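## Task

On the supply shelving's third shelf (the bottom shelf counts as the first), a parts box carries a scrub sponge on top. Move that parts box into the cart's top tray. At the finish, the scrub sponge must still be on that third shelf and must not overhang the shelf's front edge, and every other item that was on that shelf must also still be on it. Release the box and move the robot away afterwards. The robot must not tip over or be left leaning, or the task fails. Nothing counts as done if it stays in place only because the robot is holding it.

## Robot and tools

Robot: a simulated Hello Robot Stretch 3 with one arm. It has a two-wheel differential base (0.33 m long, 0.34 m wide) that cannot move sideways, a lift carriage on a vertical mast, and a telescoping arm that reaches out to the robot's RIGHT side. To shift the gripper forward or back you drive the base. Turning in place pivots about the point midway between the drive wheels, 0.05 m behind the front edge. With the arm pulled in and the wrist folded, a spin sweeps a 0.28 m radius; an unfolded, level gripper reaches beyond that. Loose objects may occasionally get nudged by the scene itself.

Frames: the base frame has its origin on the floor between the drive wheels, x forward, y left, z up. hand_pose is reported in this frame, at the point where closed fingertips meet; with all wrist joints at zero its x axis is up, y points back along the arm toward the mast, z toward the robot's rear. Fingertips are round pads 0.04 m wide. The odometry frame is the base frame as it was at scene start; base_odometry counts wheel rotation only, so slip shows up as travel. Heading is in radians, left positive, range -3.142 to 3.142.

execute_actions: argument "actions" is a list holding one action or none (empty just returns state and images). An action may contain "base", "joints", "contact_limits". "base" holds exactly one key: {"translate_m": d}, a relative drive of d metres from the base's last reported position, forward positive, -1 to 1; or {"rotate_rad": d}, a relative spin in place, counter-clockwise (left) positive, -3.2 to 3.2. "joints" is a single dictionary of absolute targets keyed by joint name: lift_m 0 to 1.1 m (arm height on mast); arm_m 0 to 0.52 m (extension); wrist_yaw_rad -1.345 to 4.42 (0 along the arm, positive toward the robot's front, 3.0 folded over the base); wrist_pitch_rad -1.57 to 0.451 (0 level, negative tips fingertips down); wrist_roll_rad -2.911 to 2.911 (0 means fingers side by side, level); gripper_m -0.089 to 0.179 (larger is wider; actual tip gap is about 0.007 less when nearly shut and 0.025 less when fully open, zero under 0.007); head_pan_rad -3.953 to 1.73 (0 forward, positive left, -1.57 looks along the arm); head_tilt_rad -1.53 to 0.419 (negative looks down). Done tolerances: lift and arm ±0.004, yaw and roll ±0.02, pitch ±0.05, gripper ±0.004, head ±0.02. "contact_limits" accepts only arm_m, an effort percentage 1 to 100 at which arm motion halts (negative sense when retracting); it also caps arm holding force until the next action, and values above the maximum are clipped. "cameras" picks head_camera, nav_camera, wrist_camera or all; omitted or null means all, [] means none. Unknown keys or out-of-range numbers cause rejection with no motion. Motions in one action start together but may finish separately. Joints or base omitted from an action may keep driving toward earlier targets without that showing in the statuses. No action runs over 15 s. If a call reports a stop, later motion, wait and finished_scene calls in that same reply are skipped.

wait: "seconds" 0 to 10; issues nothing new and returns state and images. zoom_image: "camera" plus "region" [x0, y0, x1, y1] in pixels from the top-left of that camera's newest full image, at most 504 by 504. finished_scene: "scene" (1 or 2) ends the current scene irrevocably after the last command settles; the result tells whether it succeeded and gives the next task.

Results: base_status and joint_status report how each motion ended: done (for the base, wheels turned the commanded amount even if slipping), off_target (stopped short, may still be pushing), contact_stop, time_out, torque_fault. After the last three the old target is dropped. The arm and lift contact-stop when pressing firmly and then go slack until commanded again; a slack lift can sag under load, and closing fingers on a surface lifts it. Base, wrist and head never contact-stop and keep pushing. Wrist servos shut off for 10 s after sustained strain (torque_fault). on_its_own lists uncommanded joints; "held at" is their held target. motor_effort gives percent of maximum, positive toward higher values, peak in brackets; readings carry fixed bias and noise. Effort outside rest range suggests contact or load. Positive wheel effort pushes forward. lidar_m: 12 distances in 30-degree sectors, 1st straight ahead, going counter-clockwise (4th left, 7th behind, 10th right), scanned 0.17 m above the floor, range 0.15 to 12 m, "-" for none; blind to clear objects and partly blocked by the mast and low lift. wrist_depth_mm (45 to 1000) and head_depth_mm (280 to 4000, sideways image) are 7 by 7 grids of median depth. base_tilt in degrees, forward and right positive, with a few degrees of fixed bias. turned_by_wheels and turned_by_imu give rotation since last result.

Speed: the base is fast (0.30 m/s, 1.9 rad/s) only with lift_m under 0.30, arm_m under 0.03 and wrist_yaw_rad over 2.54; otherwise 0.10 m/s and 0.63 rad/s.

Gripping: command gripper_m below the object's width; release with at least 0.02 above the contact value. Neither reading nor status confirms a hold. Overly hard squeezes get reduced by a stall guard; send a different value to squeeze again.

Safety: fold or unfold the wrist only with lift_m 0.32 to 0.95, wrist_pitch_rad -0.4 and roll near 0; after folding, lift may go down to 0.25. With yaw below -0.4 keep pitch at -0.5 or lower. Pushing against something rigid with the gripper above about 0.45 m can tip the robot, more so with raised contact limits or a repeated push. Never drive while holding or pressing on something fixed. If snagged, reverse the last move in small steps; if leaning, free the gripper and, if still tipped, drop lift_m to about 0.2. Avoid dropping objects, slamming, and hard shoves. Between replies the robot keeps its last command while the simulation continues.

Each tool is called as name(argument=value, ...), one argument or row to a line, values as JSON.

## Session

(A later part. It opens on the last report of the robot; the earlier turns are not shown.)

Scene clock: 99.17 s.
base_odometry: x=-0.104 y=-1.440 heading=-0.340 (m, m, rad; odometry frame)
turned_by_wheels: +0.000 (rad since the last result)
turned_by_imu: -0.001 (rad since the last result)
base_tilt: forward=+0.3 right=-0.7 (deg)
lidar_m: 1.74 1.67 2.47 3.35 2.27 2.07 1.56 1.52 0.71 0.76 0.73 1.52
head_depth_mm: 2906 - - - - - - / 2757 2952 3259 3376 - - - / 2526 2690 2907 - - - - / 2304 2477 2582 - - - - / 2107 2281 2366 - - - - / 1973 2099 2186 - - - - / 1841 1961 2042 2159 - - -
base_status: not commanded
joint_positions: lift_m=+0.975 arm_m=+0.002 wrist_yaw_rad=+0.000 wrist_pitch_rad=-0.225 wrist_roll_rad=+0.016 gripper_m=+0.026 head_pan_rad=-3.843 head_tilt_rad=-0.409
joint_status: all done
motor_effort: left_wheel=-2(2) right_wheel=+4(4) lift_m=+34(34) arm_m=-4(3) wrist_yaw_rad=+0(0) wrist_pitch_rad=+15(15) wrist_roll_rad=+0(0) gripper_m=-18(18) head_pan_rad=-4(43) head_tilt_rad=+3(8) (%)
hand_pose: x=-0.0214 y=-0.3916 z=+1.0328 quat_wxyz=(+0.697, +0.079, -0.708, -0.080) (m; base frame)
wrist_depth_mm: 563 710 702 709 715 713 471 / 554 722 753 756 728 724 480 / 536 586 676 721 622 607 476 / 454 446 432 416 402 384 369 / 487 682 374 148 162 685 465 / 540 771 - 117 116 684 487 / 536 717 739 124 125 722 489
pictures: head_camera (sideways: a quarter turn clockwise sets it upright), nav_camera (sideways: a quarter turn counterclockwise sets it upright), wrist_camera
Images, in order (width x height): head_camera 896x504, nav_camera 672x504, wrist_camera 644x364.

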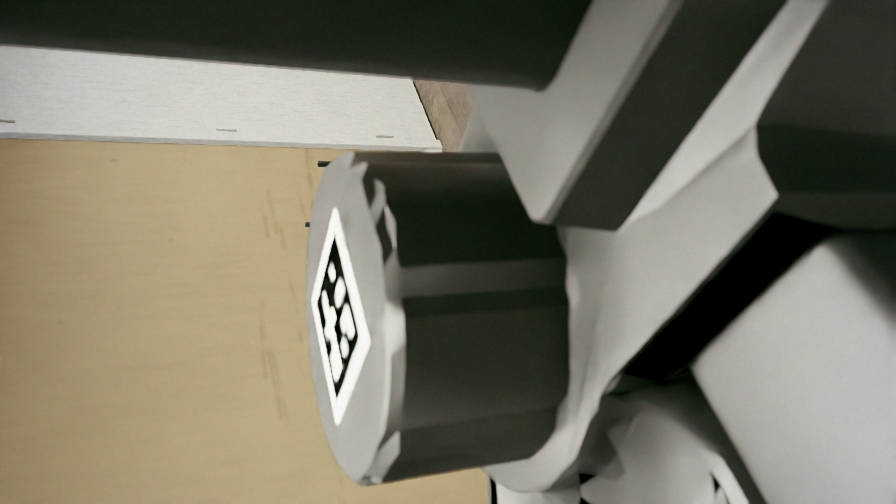

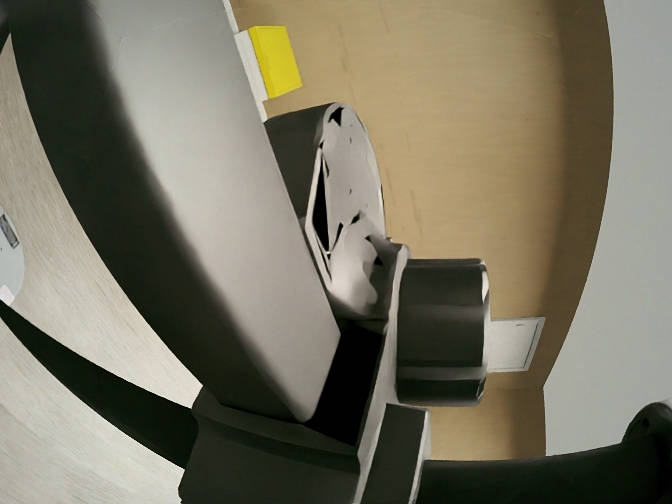

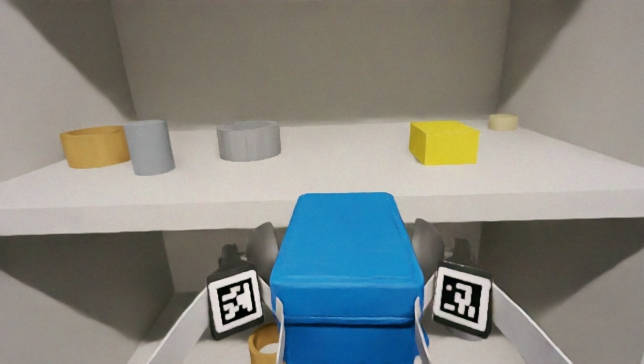

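execute_actions(
  actions=[
    {"base":{"rotate_rad":-0.963}},
  ],
  cameras=[],
)

execute_actions(
  actions=[
    {"base":{"translate_m":-1.0},"joints":{"lift_m":0.82,"wrist_pitch_rad":-0.5,"head_pan_rad":-1.57,"head_tilt_rad":-0.8}},
  ],
  cameras=[],
)

execute_actions(
  actions=[
    {"base":{"translate_m":-0.74}},
  ],
  cameras=[],
)

execute_actions(
  actions=[
    {"base":{"rotate_rad":-0.653}},
  ],
  cameras=["head_camera","wrist_camera"],
)

Scene clock: 111.20 s.
base_odometry: x=-0.104 y=-1.440 heading=-1.303 (m, m, rad; odometry frame)
turned_by_wheels: -0.963 (rad since the last result)
turned_by_imu: -0.939 (rad since the last result)
base_tilt: forward=+0.2 right=-0.8 (deg)
lidar_m: 0.73 1.70 1.74 1.67 2.74 3.35 2.09 2.04 1.56 1.39 0.71 0.76
head_depth_mm: 3270 - - - - - - / 3277 3552 3844 3440 - - - / 3306 3525 3774 - - - - / 3251 3400 3351 - - - - / 3237 3390 3370 - - - - / 3225 3381 3356 - - - - / 3185 3376 3575 3401 - - -
base_status: done
joint_positions: lift_m=+0.975 arm_m=+0.002 wrist_yaw_rad=+0.000 wrist_pitch_rad=-0.225 wrist_roll_rad=+0.016 gripper_m=+0.026 head_pan_rad=-3.843 head_tilt_rad=-0.409
joint_status: not commanded
motor_effort: left_wheel=+3(5) right_wheel=-5(8) lift_m=+34(34) arm_m=-4(3) wrist_yaw_rad=-1(0) wrist_pitch_rad=+15(15) wrist_roll_rad=+0(0) gripper_m=-18(19) head_pan_rad=-4(4) head_tilt_rad=+4(4) (%)
hand_pose: x=-0.0214 y=-0.3916 z=+1.0328 quat_wxyz=(+0.697, +0.079, -0.708, -0.080) (m; base frame)
wrist_depth_mm: 445 854 - - - - - / 512 434 - - - - - / 578 451 - - - - - / 450 459 - - - - - / 633 507 - 148 160 - - / 745 540 - 117 116 - - / 749 666 - 124 125 - -
pictures: none
No camera images: the call's "cameras" was empty. Leave "cameras" out to get every camera's image.

Scene clock: 122.67 s.
base_odometry: x=-0.368 y=-0.476 heading=-1.303 (m, m, rad; odometry frame)
turned_by_wheels: +0.000 (rad since the last result)
turned_by_imu: -0.002 (rad since the last result)
base_tilt: forward=+0.2 right=-0.8 (deg)
lidar_m: 1.71 2.35 2.01 2.46 2.60 2.56 1.34 1.14 1.44 1.20 1.90 1.40
head_depth_mm: 1287 1431 1648 1761 1513 - - / 1365 1542 1770 1802 1518 - - / 1458 1656 1634 1768 1523 - - / 1559 1750 1527 1703 1455 1291 1145 / 1668 1925 1624 1783 1533 1311 1156 / 1810 2123 2304 1847 1530 1310 1154 / 1967 2202 2279 1850 1541 1323 1161
base_status: done
joint_positions: lift_m=+0.820 arm_m=+0.002 wrist_yaw_rad=+0.000 wrist_pitch_rad=-0.517 wrist_roll_rad=+0.016 gripper_m=+0.026 head_pan_rad=-1.577 head_tilt_rad=-0.790
joint_status: all done
motor_effort: left_wheel=+2(3) right_wheel=-4(9) lift_m=+20(27) arm_m=-4(3) wrist_yaw_rad=-1(0) wrist_pitch_rad=+10(13) wrist_roll_rad=+0(0) gripper_m=-19(18) head_pan_rad=+4(46) head_tilt_rad=-3(26) (%)
hand_pose: x=-0.0215 y=-0.3580 z=+0.8113 quat_wxyz=(+0.678, +0.180, -0.689, -0.183) (m; base frame)
wrist_depth_mm: - - - - - - 883 / - - - - - - 932 / - - - - - - - / - - - - - - - / - - - 148 160 - - / - - - 117 116 - - / - - 963 124 125 940 912
pictures: none
No camera images: the call's "cameras" was empty. Leave "cameras" out to get every camera's image.

Scene clock: 131.53 s.
base_odometry: x=-0.564 y=+0.238 heading=-1.303 (m, m, rad; odometry frame)
turned_by_wheels: +0.000 (rad since the last result)
turned_by_imu: -0.001 (rad since the last result)
base_tilt: forward=+0.3 right=-0.8 (deg)
lidar_m: 2.36 2.47 2.44 2.60 2.00 1.97 1.32 0.61 0.60 1.09 1.39 2.06
head_depth_mm: 892 1004 1146 1301 1170 - - / 947 1071 1236 1448 1512 - - / 1012 1150 1339 1601 1520 - - / 1084 1247 1467 1722 1453 1283 1145 / 1164 1353 1619 1790 1533 1312 1151 / 1257 1482 1810 1838 1534 1313 1153 / 1372 1630 1660 1751 1539 1318 1156
base_status: done
joint_positions: lift_m=+0.820 arm_m=+0.002 wrist_yaw_rad=+0.000 wrist_pitch_rad=-0.517 wrist_roll_rad=+0.016 gripper_m=+0.026 head_pan_rad=-1.577 head_tilt_rad=-0.790
joint_status: not commanded
motor_effort: left_wheel=+2(3) right_wheel=-4(10) lift_m=+20(21) arm_m=-3(3) wrist_yaw_rad=-1(0) wrist_pitch_rad=+10(10) wrist_roll_rad=+0(0) gripper_m=-18(19) head_pan_rad=+3(4) head_tilt_rad=-5(5) (%)
hand_pose: x=-0.0215 y=-0.3580 z=+0.8113 quat_wxyz=(+0.678, +0.180, -0.689, -0.183) (m; base frame)
wrist_depth_mm: - - - 894 763 670 588 / - - - - 832 716 612 / - - - - 896 762 561 / - - - - 978 840 368 / - - - 148 160 914 654 / - - - 117 116 630 616 / - - 953 123 125 789 539
pictures: none
No camera images: the call's "cameras" was empty. Leave "cameras" out to get every camera's image.

Scene clock: 133.50 s.
base_odometry: x=-0.564 y=+0.238 heading=-1.956 (m, m, rad; odometry frame)
turned_by_wheels: -0.653 (rad since the last result)
turned_by_imu: -0.636 (rad since the last result)
base_tilt: forward=+0.2 right=-0.7 (deg)
lidar_m: 2.41 2.07 2.86 2.43 2.74 2.06 1.98 1.45 0.63 0.60 1.05 1.39
head_depth_mm: 887 1019 1036 942 1311 - - / 882 1011 1042 947 1117 - - / 876 1006 1054 925 1096 - - / 875 1006 1052 932 1132 1258 1151 / 872 1002 1114 1294 1491 1310 1156 / 870 992 1161 1398 1532 1315 1151 / 866 993 1157 1393 1533 1320 1156
base_status: done
joint_positions: lift_m=+0.820 arm_m=+0.002 wrist_yaw_rad=+0.000 wrist_pitch_rad=-0.517 wrist_roll_rad=+0.016 gripper_m=+0.026 head_pan_rad=-1.577 head_tilt_rad=-0.790
joint_status: not commanded
motor_effort: left_wheel=+2(5) right_wheel=-4(9) lift_m=+21(21) arm_m=-4(3) wrist_yaw_rad=+0(0) wrist_pitch_rad=+10(10) wrist_roll_rad=+0(0) gripper_m=-18(18) head_pan_rad=+3(3) head_tilt_rad=-4(5) (%)
hand_pose: x=-0.0215 y=-0.3580 z=+0.8113 quat_wxyz=(+0.678, +0.180, -0.689, -0.183) (m; base frame)
wrist_depth_mm: 683 690 705 705 706 712 720 / 762 750 761 703 684 692 765 / 828 851 792 597 584 541 800 / 954 901 899 430 442 442 954 / - - - 147 160 783 - / - - - 117 116 661 - / - - 950 124 125 886 924
pictures: head_camera (sideways: a quarter turn clockwise sets it upright), wrist_camera
Images, in order (width x height): head_camera 896x504, wrist_camera 644x364.

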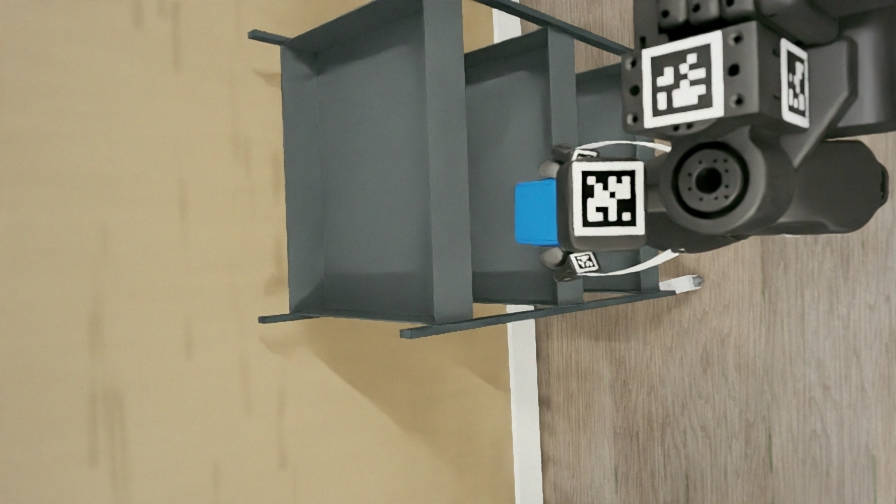

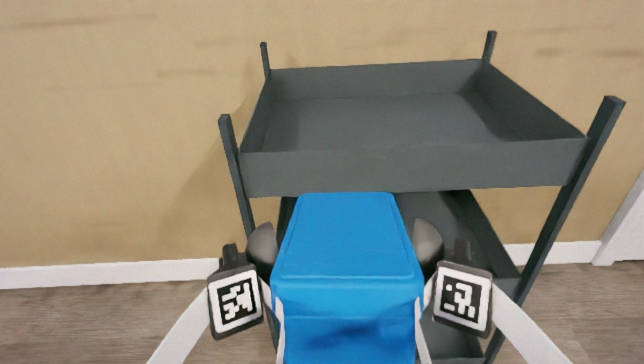

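execute_actions(
  actions=[
    {"base":{"translate_m":-0.07},"joints":{"arm_m":0.46,"head_tilt_rad":-0.6},"contact_limits":{"arm_m":15}},
  ],
  cameras=[],
)

execute_actions(
  actions=[
    {"joints":{"lift_m":0.715}},
  ],
  cameras=["head_camera","wrist_camera"],
)

Scene clock: 142.10 s.
base_odometry: x=-0.538 y=+0.303 heading=-1.956 (m, m, rad; odometry frame)
turned_by_wheels: +0.000 (rad since the last result)
turned_by_imu: -0.002 (rad since the last result)
base_tilt: forward=+0.3 right=-0.7 (deg)
lidar_m: 2.39 2.13 2.85 2.43 2.55 1.98 1.91 1.45 0.63 0.61 0.62 1.41
head_depth_mm: 857 952 1074 1206 - - 1193 / 853 948 1048 1037 1109 1078 1165 / 848 943 1028 1018 916 1080 1181 / 847 941 1040 1059 923 1088 1177 / 843 939 1056 1065 921 1093 1182 / 843 934 1049 1199 1332 1459 1240 / 840 932 1043 1197 1384 1470 1238
base_status: done
joint_positions: lift_m=+0.820 arm_m=+0.460 wrist_yaw_rad=+0.000 wrist_pitch_rad=-0.517 wrist_roll_rad=+0.016 gripper_m=+0.026 head_pan_rad=-1.577 head_tilt_rad=-0.606
joint_status: all done
motor_effort: left_wheel=+2(4) right_wheel=-4(10) lift_m=+20(20) arm_m=+4(4) wrist_yaw_rad=+0(0) wrist_pitch_rad=+10(10) wrist_roll_rad=+0(0) gripper_m=-18(18) head_pan_rad=+4(4) head_tilt_rad=+2(19) (%)
contact_limits: arm_m 15 (drawing in: default 30, maximum 49; extending or still: default 41, maximum 68)
hand_pose: x=-0.0215 y=-0.8155 z=+0.8113 quat_wxyz=(+0.678, +0.180, -0.689, -0.183) (m; base frame)
wrist_depth_mm: 283 287 285 286 290 290 291 / 309 309 312 311 316 318 317 / 344 341 346 345 347 347 352 / 377 369 383 376 388 390 373 / 426 332 326 147 161 317 311 / 482 320 - 118 116 329 299 / 532 289 286 124 125 276 278
pictures: none
No camera images: the call's "cameras" was empty. Leave "cameras" out to get every camera's image.

Scene clock: 143.90 s.
base_odometry: x=-0.538 y=+0.303 heading=-1.956 (m, m, rad; odometry frame)
turned_by_wheels: +0.000 (rad since the last result)
turned_by_imu: +0.000 (rad since the last result)
base_tilt: forward=+0.3 right=-0.8 (deg)
lidar_m: 2.40 2.13 2.85 2.44 2.55 1.98 1.90 1.45 0.63 0.61 0.62 1.41
head_depth_mm: 856 953 1074 1203 921 1475 - / 853 952 1068 1061 940 1200 1171 / 850 945 1064 - 912 1079 1184 / 848 942 1060 1101 919 1093 1182 / 842 941 1053 1067 925 1088 1184 / 844 933 1048 1199 1332 1466 1238 / 840 930 1046 1187 1389 1465 1239
base_status: not commanded
joint_positions: lift_m=+0.715 arm_m=+0.460 wrist_yaw_rad=+0.000 wrist_pitch_rad=-0.518 wrist_roll_rad=+0.016 gripper_m=+0.026 head_pan_rad=-1.577 head_tilt_rad=-0.606
joint_status: all done
motor_effort: left_wheel=+3(2) right_wheel=-4(4) lift_m=+20(19) arm_m=+3(4) wrist_yaw_rad=+0(0) wrist_pitch_rad=+11(11) wrist_roll_rad=+0(0) gripper_m=-18(18) head_pan_rad=+3(3) head_tilt_rad=+3(2) (%)
hand_pose: x=-0.0215 y=-0.8155 z=+0.7063 quat_wxyz=(+0.678, +0.180, -0.689, -0.183) (m; base frame)
wrist_depth_mm: 282 287 284 287 288 289 294 / 298 311 309 312 315 319 320 / 291 263 257 260 256 253 253 / 233 279 277 275 277 270 268 / 230 253 256 148 160 235 230 / 211 213 - 117 116 204 198 / 188 186 179 124 125 172 173
pictures: head_camera (sideways: a quarter turn clockwise sets it upright), wrist_camera
Images, in order (width x height): head_camera 896x504, wrist_camera 644x364.

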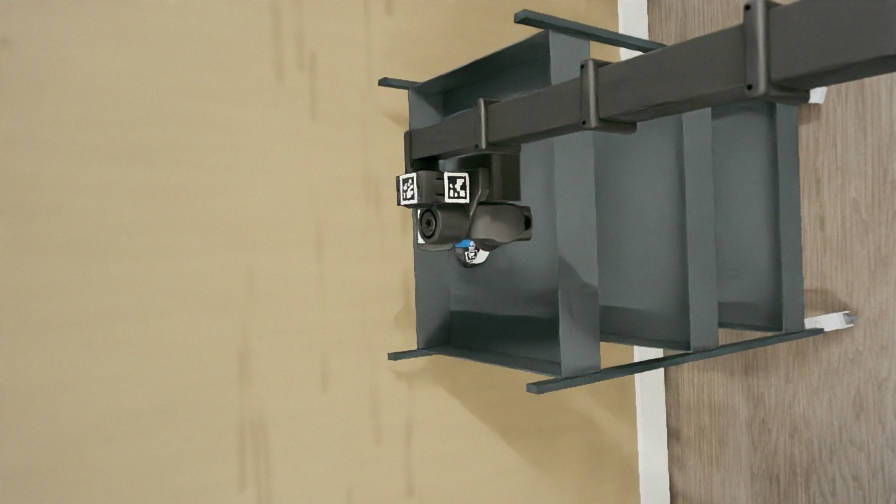

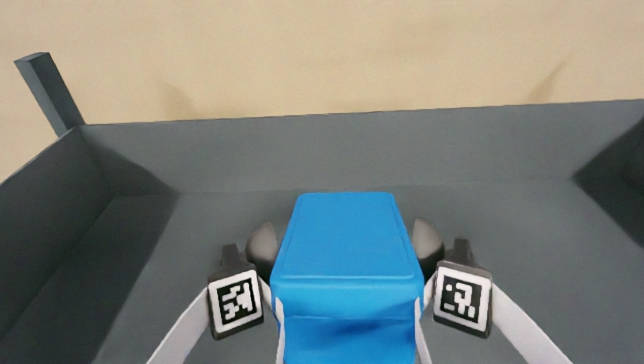

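Same geometry as before.

execute_actions(
  actions=[
    {"joints":{"lift_m":0.688}},
  ],
  cameras=["wrist_camera"],
)

execute_actions(
  actions=[
    {"joints":{"gripper_m":0.11}},
  ],
  cameras=[],
)

execute_actions(
  actions=[
    {"joints":{"lift_m":0.8}},
  ],
  cameras=[],
)

execute_actions(
  actions=[
    {"joints":{"arm_m":0.1,"head_pan_rad":0.42,"head_tilt_rad":-0.25}},
  ],
  cameras=["wrist_camera","head_camera"],
)

Scene clock: 150.73 s.
base_odometry: x=-0.538 y=+0.303 heading=-1.956 (m, m, rad; odometry frame)
turned_by_wheels: +0.000 (rad since the last result)
turned_by_imu: -0.001 (rad since the last result)
base_tilt: forward=+0.3 right=-0.7 (deg)
lidar_m: 2.40 2.13 2.85 2.43 2.54 1.98 1.91 1.45 0.63 0.61 0.62 1.41
head_depth_mm: 856 955 1075 1202 1140 1433 - / 853 949 1066 1072 939 1204 1170 / 852 945 1065 1143 913 1087 1177 / 848 941 1062 1104 917 1088 1183 / 845 937 1049 1072 924 1091 1183 / 842 935 1050 1195 1332 1459 1238 / 841 931 1045 1199 1386 1468 1239
base_status: not commanded
joint_positions: lift_m=+0.688 arm_m=+0.460 wrist_yaw_rad=+0.000 wrist_pitch_rad=-0.509 wrist_roll_rad=+0.016 gripper_m=+0.026 head_pan_rad=-1.577 head_tilt_rad=-0.606
joint_status: all done
motor_effort: left_wheel=+2(2) right_wheel=-5(4) lift_m=+19(24) arm_m=+4(3) wrist_yaw_rad=+1(0) wrist_pitch_rad=+5(11) wrist_roll_rad=+0(0) gripper_m=-17(18) head_pan_rad=+4(4) head_tilt_rad=+4(2) (%)
hand_pose: x=-0.0215 y=-0.8167 z=+0.6812 quat_wxyz=(+0.679, +0.177, -0.689, -0.180) (m; base frame)
wrist_depth_mm: 280 284 286 286 291 289 289 / 267 304 300 302 305 239 238 / 235 252 250 252 252 252 252 / 231 266 260 235 248 243 238 / 212 216 219 141 147 202 197 / 187 184 187 118 116 175 170 / 161 160 154 128 131 148 149
pictures: wrist_camera
Images, in order (width x height): wrist_camera 644x364.

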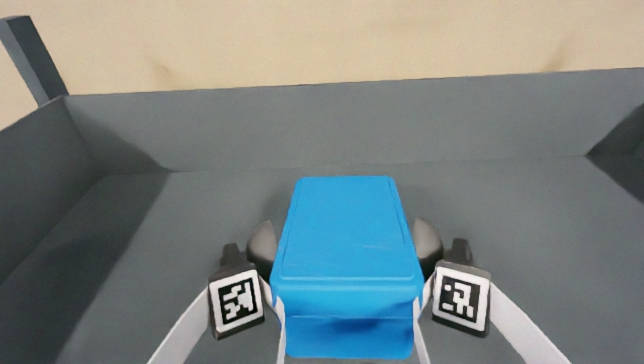

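Scene clock: 152.07 s.
base_odometry: x=-0.538 y=+0.303 heading=-1.956 (m, m, rad; odometry frame)
turned_by_wheels: +0.000 (rad since the last result)
turned_by_imu: +0.000 (rad since the last result)
base_tilt: forward=+0.2 right=-0.7 (deg)
lidar_m: 2.39 2.13 2.85 2.44 2.55 1.99 1.91 1.45 0.63 0.61 0.62 1.40
head_depth_mm: 854 951 1074 1194 1142 1441 - / 855 945 1069 1068 939 1200 1172 / 852 945 1063 1140 914 1084 1177 / 849 942 1057 1102 919 1086 1181 / 847 941 1049 1070 926 1087 1188 / 845 934 1050 1196 1327 1459 1229 / 839 931 1049 1193 1387 1470 1238
base_status: not commanded
joint_positions: lift_m=+0.688 arm_m=+0.460 wrist_yaw_rad=+0.000 wrist_pitch_rad=-0.511 wrist_roll_rad=+0.016 gripper_m=+0.110 head_pan_rad=-1.577 head_tilt_rad=-0.606
joint_status: all done
motor_effort: left_wheel=+2(2) right_wheel=-4(4) lift_m=+20(20) arm_m=+4(4) wrist_yaw_rad=+0(1) wrist_pitch_rad=+7(7) wrist_roll_rad=+0(0) gripper_m=+0(79) head_pan_rad=+3(3) head_tilt_rad=+2(1) (%)
hand_pose: x=-0.0215 y=-0.8164 z=+0.6806 quat_wxyz=(+0.679, +0.178, -0.689, -0.181) (m; base frame)
wrist_depth_mm: 281 284 285 288 288 288 291 / 267 304 301 302 238 238 235 / 234 253 252 252 253 253 254 / 233 262 258 185 244 241 236 / 212 214 217 152 195 206 196 / 184 184 178 129 163 - 169 / 160 157 156 124 143 146 148
pictures: none
No camera images: the call's "cameras" was empty. Leave "cameras" out to get every camera's image.

Scene clock: 153.93 s.
base_odometry: x=-0.538 y=+0.303 heading=-1.956 (m, m, rad; odometry frame)
turned_by_wheels: +0.000 (rad since the last result)
turned_by_imu: +0.000 (rad since the last result)
base_tilt: forward=+0.3 right=-0.8 (deg)
lidar_m: 2.39 2.13 2.85 2.43 2.54 1.99 1.91 1.45 0.63 0.61 0.62 1.41
head_depth_mm: 854 951 1072 1212 1355 - 1193 / 854 946 1049 - 1109 1080 1171 / 849 949 1042 1021 918 1086 1176 / 847 940 1048 1066 917 1087 1180 / 845 937 1053 1070 922 1090 1181 / 839 935 1047 1198 1331 1456 1239 / 837 928 1046 1193 1393 1469 1238
base_status: not commanded
joint_positions: lift_m=+0.800 arm_m=+0.460 wrist_yaw_rad=+0.000 wrist_pitch_rad=-0.512 wrist_roll_rad=+0.016 gripper_m=+0.110 head_pan_rad=-1.577 head_tilt_rad=-0.606
joint_status: all done
motor_effort: left_wheel=+2(2) right_wheel=-4(4) lift_m=+34(36) arm_m=+5(4) wrist_yaw_rad=+0(1) wrist_pitch_rad=+7(7) wrist_roll_rad=+0(0) gripper_m=+0(1) head_pan_rad=+3(3) head_tilt_rad=+3(3) (%)
hand_pose: x=-0.0215 y=-0.8163 z=+0.7919 quat_wxyz=(+0.679, +0.178, -0.689, -0.181) (m; base frame)
wrist_depth_mm: 283 283 286 286 289 288 289 / 307 310 310 313 313 315 321 / 341 340 340 346 344 349 350 / 377 373 380 377 379 378 374 / 420 308 308 315 319 308 301 / 464 298 312 309 306 - 287 / 238 266 273 234 261 254 258
pictures: none
No camera images: the call's "cameras" was empty. Leave "cameras" out to get every camera's image.

Scene clock: 157.80 s.
base_odometry: x=-0.538 y=+0.303 heading=-1.956 (m, m, rad; odometry frame)
turned_by_wheels: +0.000 (rad since the last result)
turned_by_imu: -0.001 (rad since the last result)
base_tilt: forward=+0.2 right=-0.7 (deg)
lidar_m: 2.40 2.12 2.86 2.43 2.54 1.98 1.91 1.45 0.63 0.61 0.62 1.41
head_depth_mm: 2198 2265 2395 2492 2590 2022 1556 / 2251 2367 2488 2621 2747 2012 1571 / 2320 2131 2423 2417 2563 2055 1574 / 2412 2524 2669 2802 2693 2018 1573 / 2508 2642 2766 2877 2762 2068 1590 / 2641 2440 2600 3148 2741 2079 1598 / 2817 2975 3166 3416 3020 2086 1593
base_status: not commanded
joint_positions: lift_m=+0.800 arm_m=+0.100 wrist_yaw_rad=+0.000 wrist_pitch_rad=-0.512 wrist_roll_rad=+0.016 gripper_m=+0.110 head_pan_rad=+0.413 head_tilt_rad=-0.261
joint_status: all done
motor_effort: left_wheel=+2(2) right_wheel=-4(4) lift_m=+34(34) arm_m=-4(3) wrist_yaw_rad=+0(0) wrist_pitch_rad=+7(7) wrist_roll_rad=+0(0) gripper_m=+0(0) head_pan_rad=+3(44) head_tilt_rad=+4(26) (%)
hand_pose: x=-0.0215 y=-0.4567 z=+0.7918 quat_wxyz=(+0.679, +0.178, -0.689, -0.181) (m; base frame)
wrist_depth_mm: 591 606 618 609 604 622 626 / 672 651 639 618 613 657 674 / 738 701 548 527 537 493 732 / 814 369 445 439 336 336 334 / 898 878 350 359 360 349 932 / - - 630 616 615 - - / - 962 524 514 546 545 922
pictures: head_camera (sideways: a quarter turn clockwise sets it upright), wrist_camera
Images, in order (width x height): head_camera 896x504, wrist_camera 644x364.

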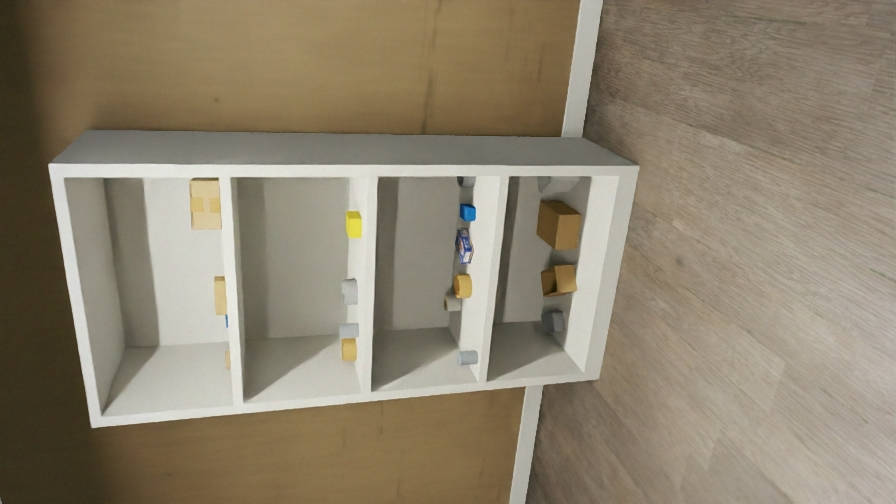

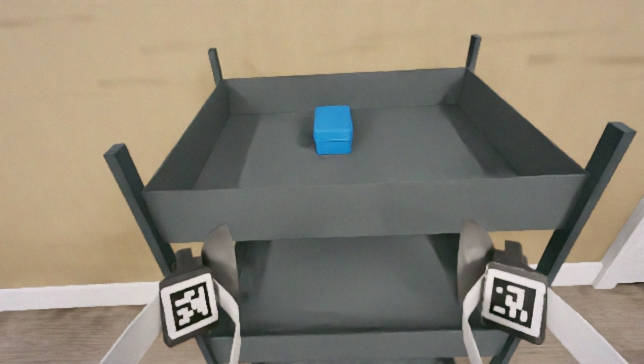

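finished_scene(
  scene=2,
)

The scene is finished: the task was done.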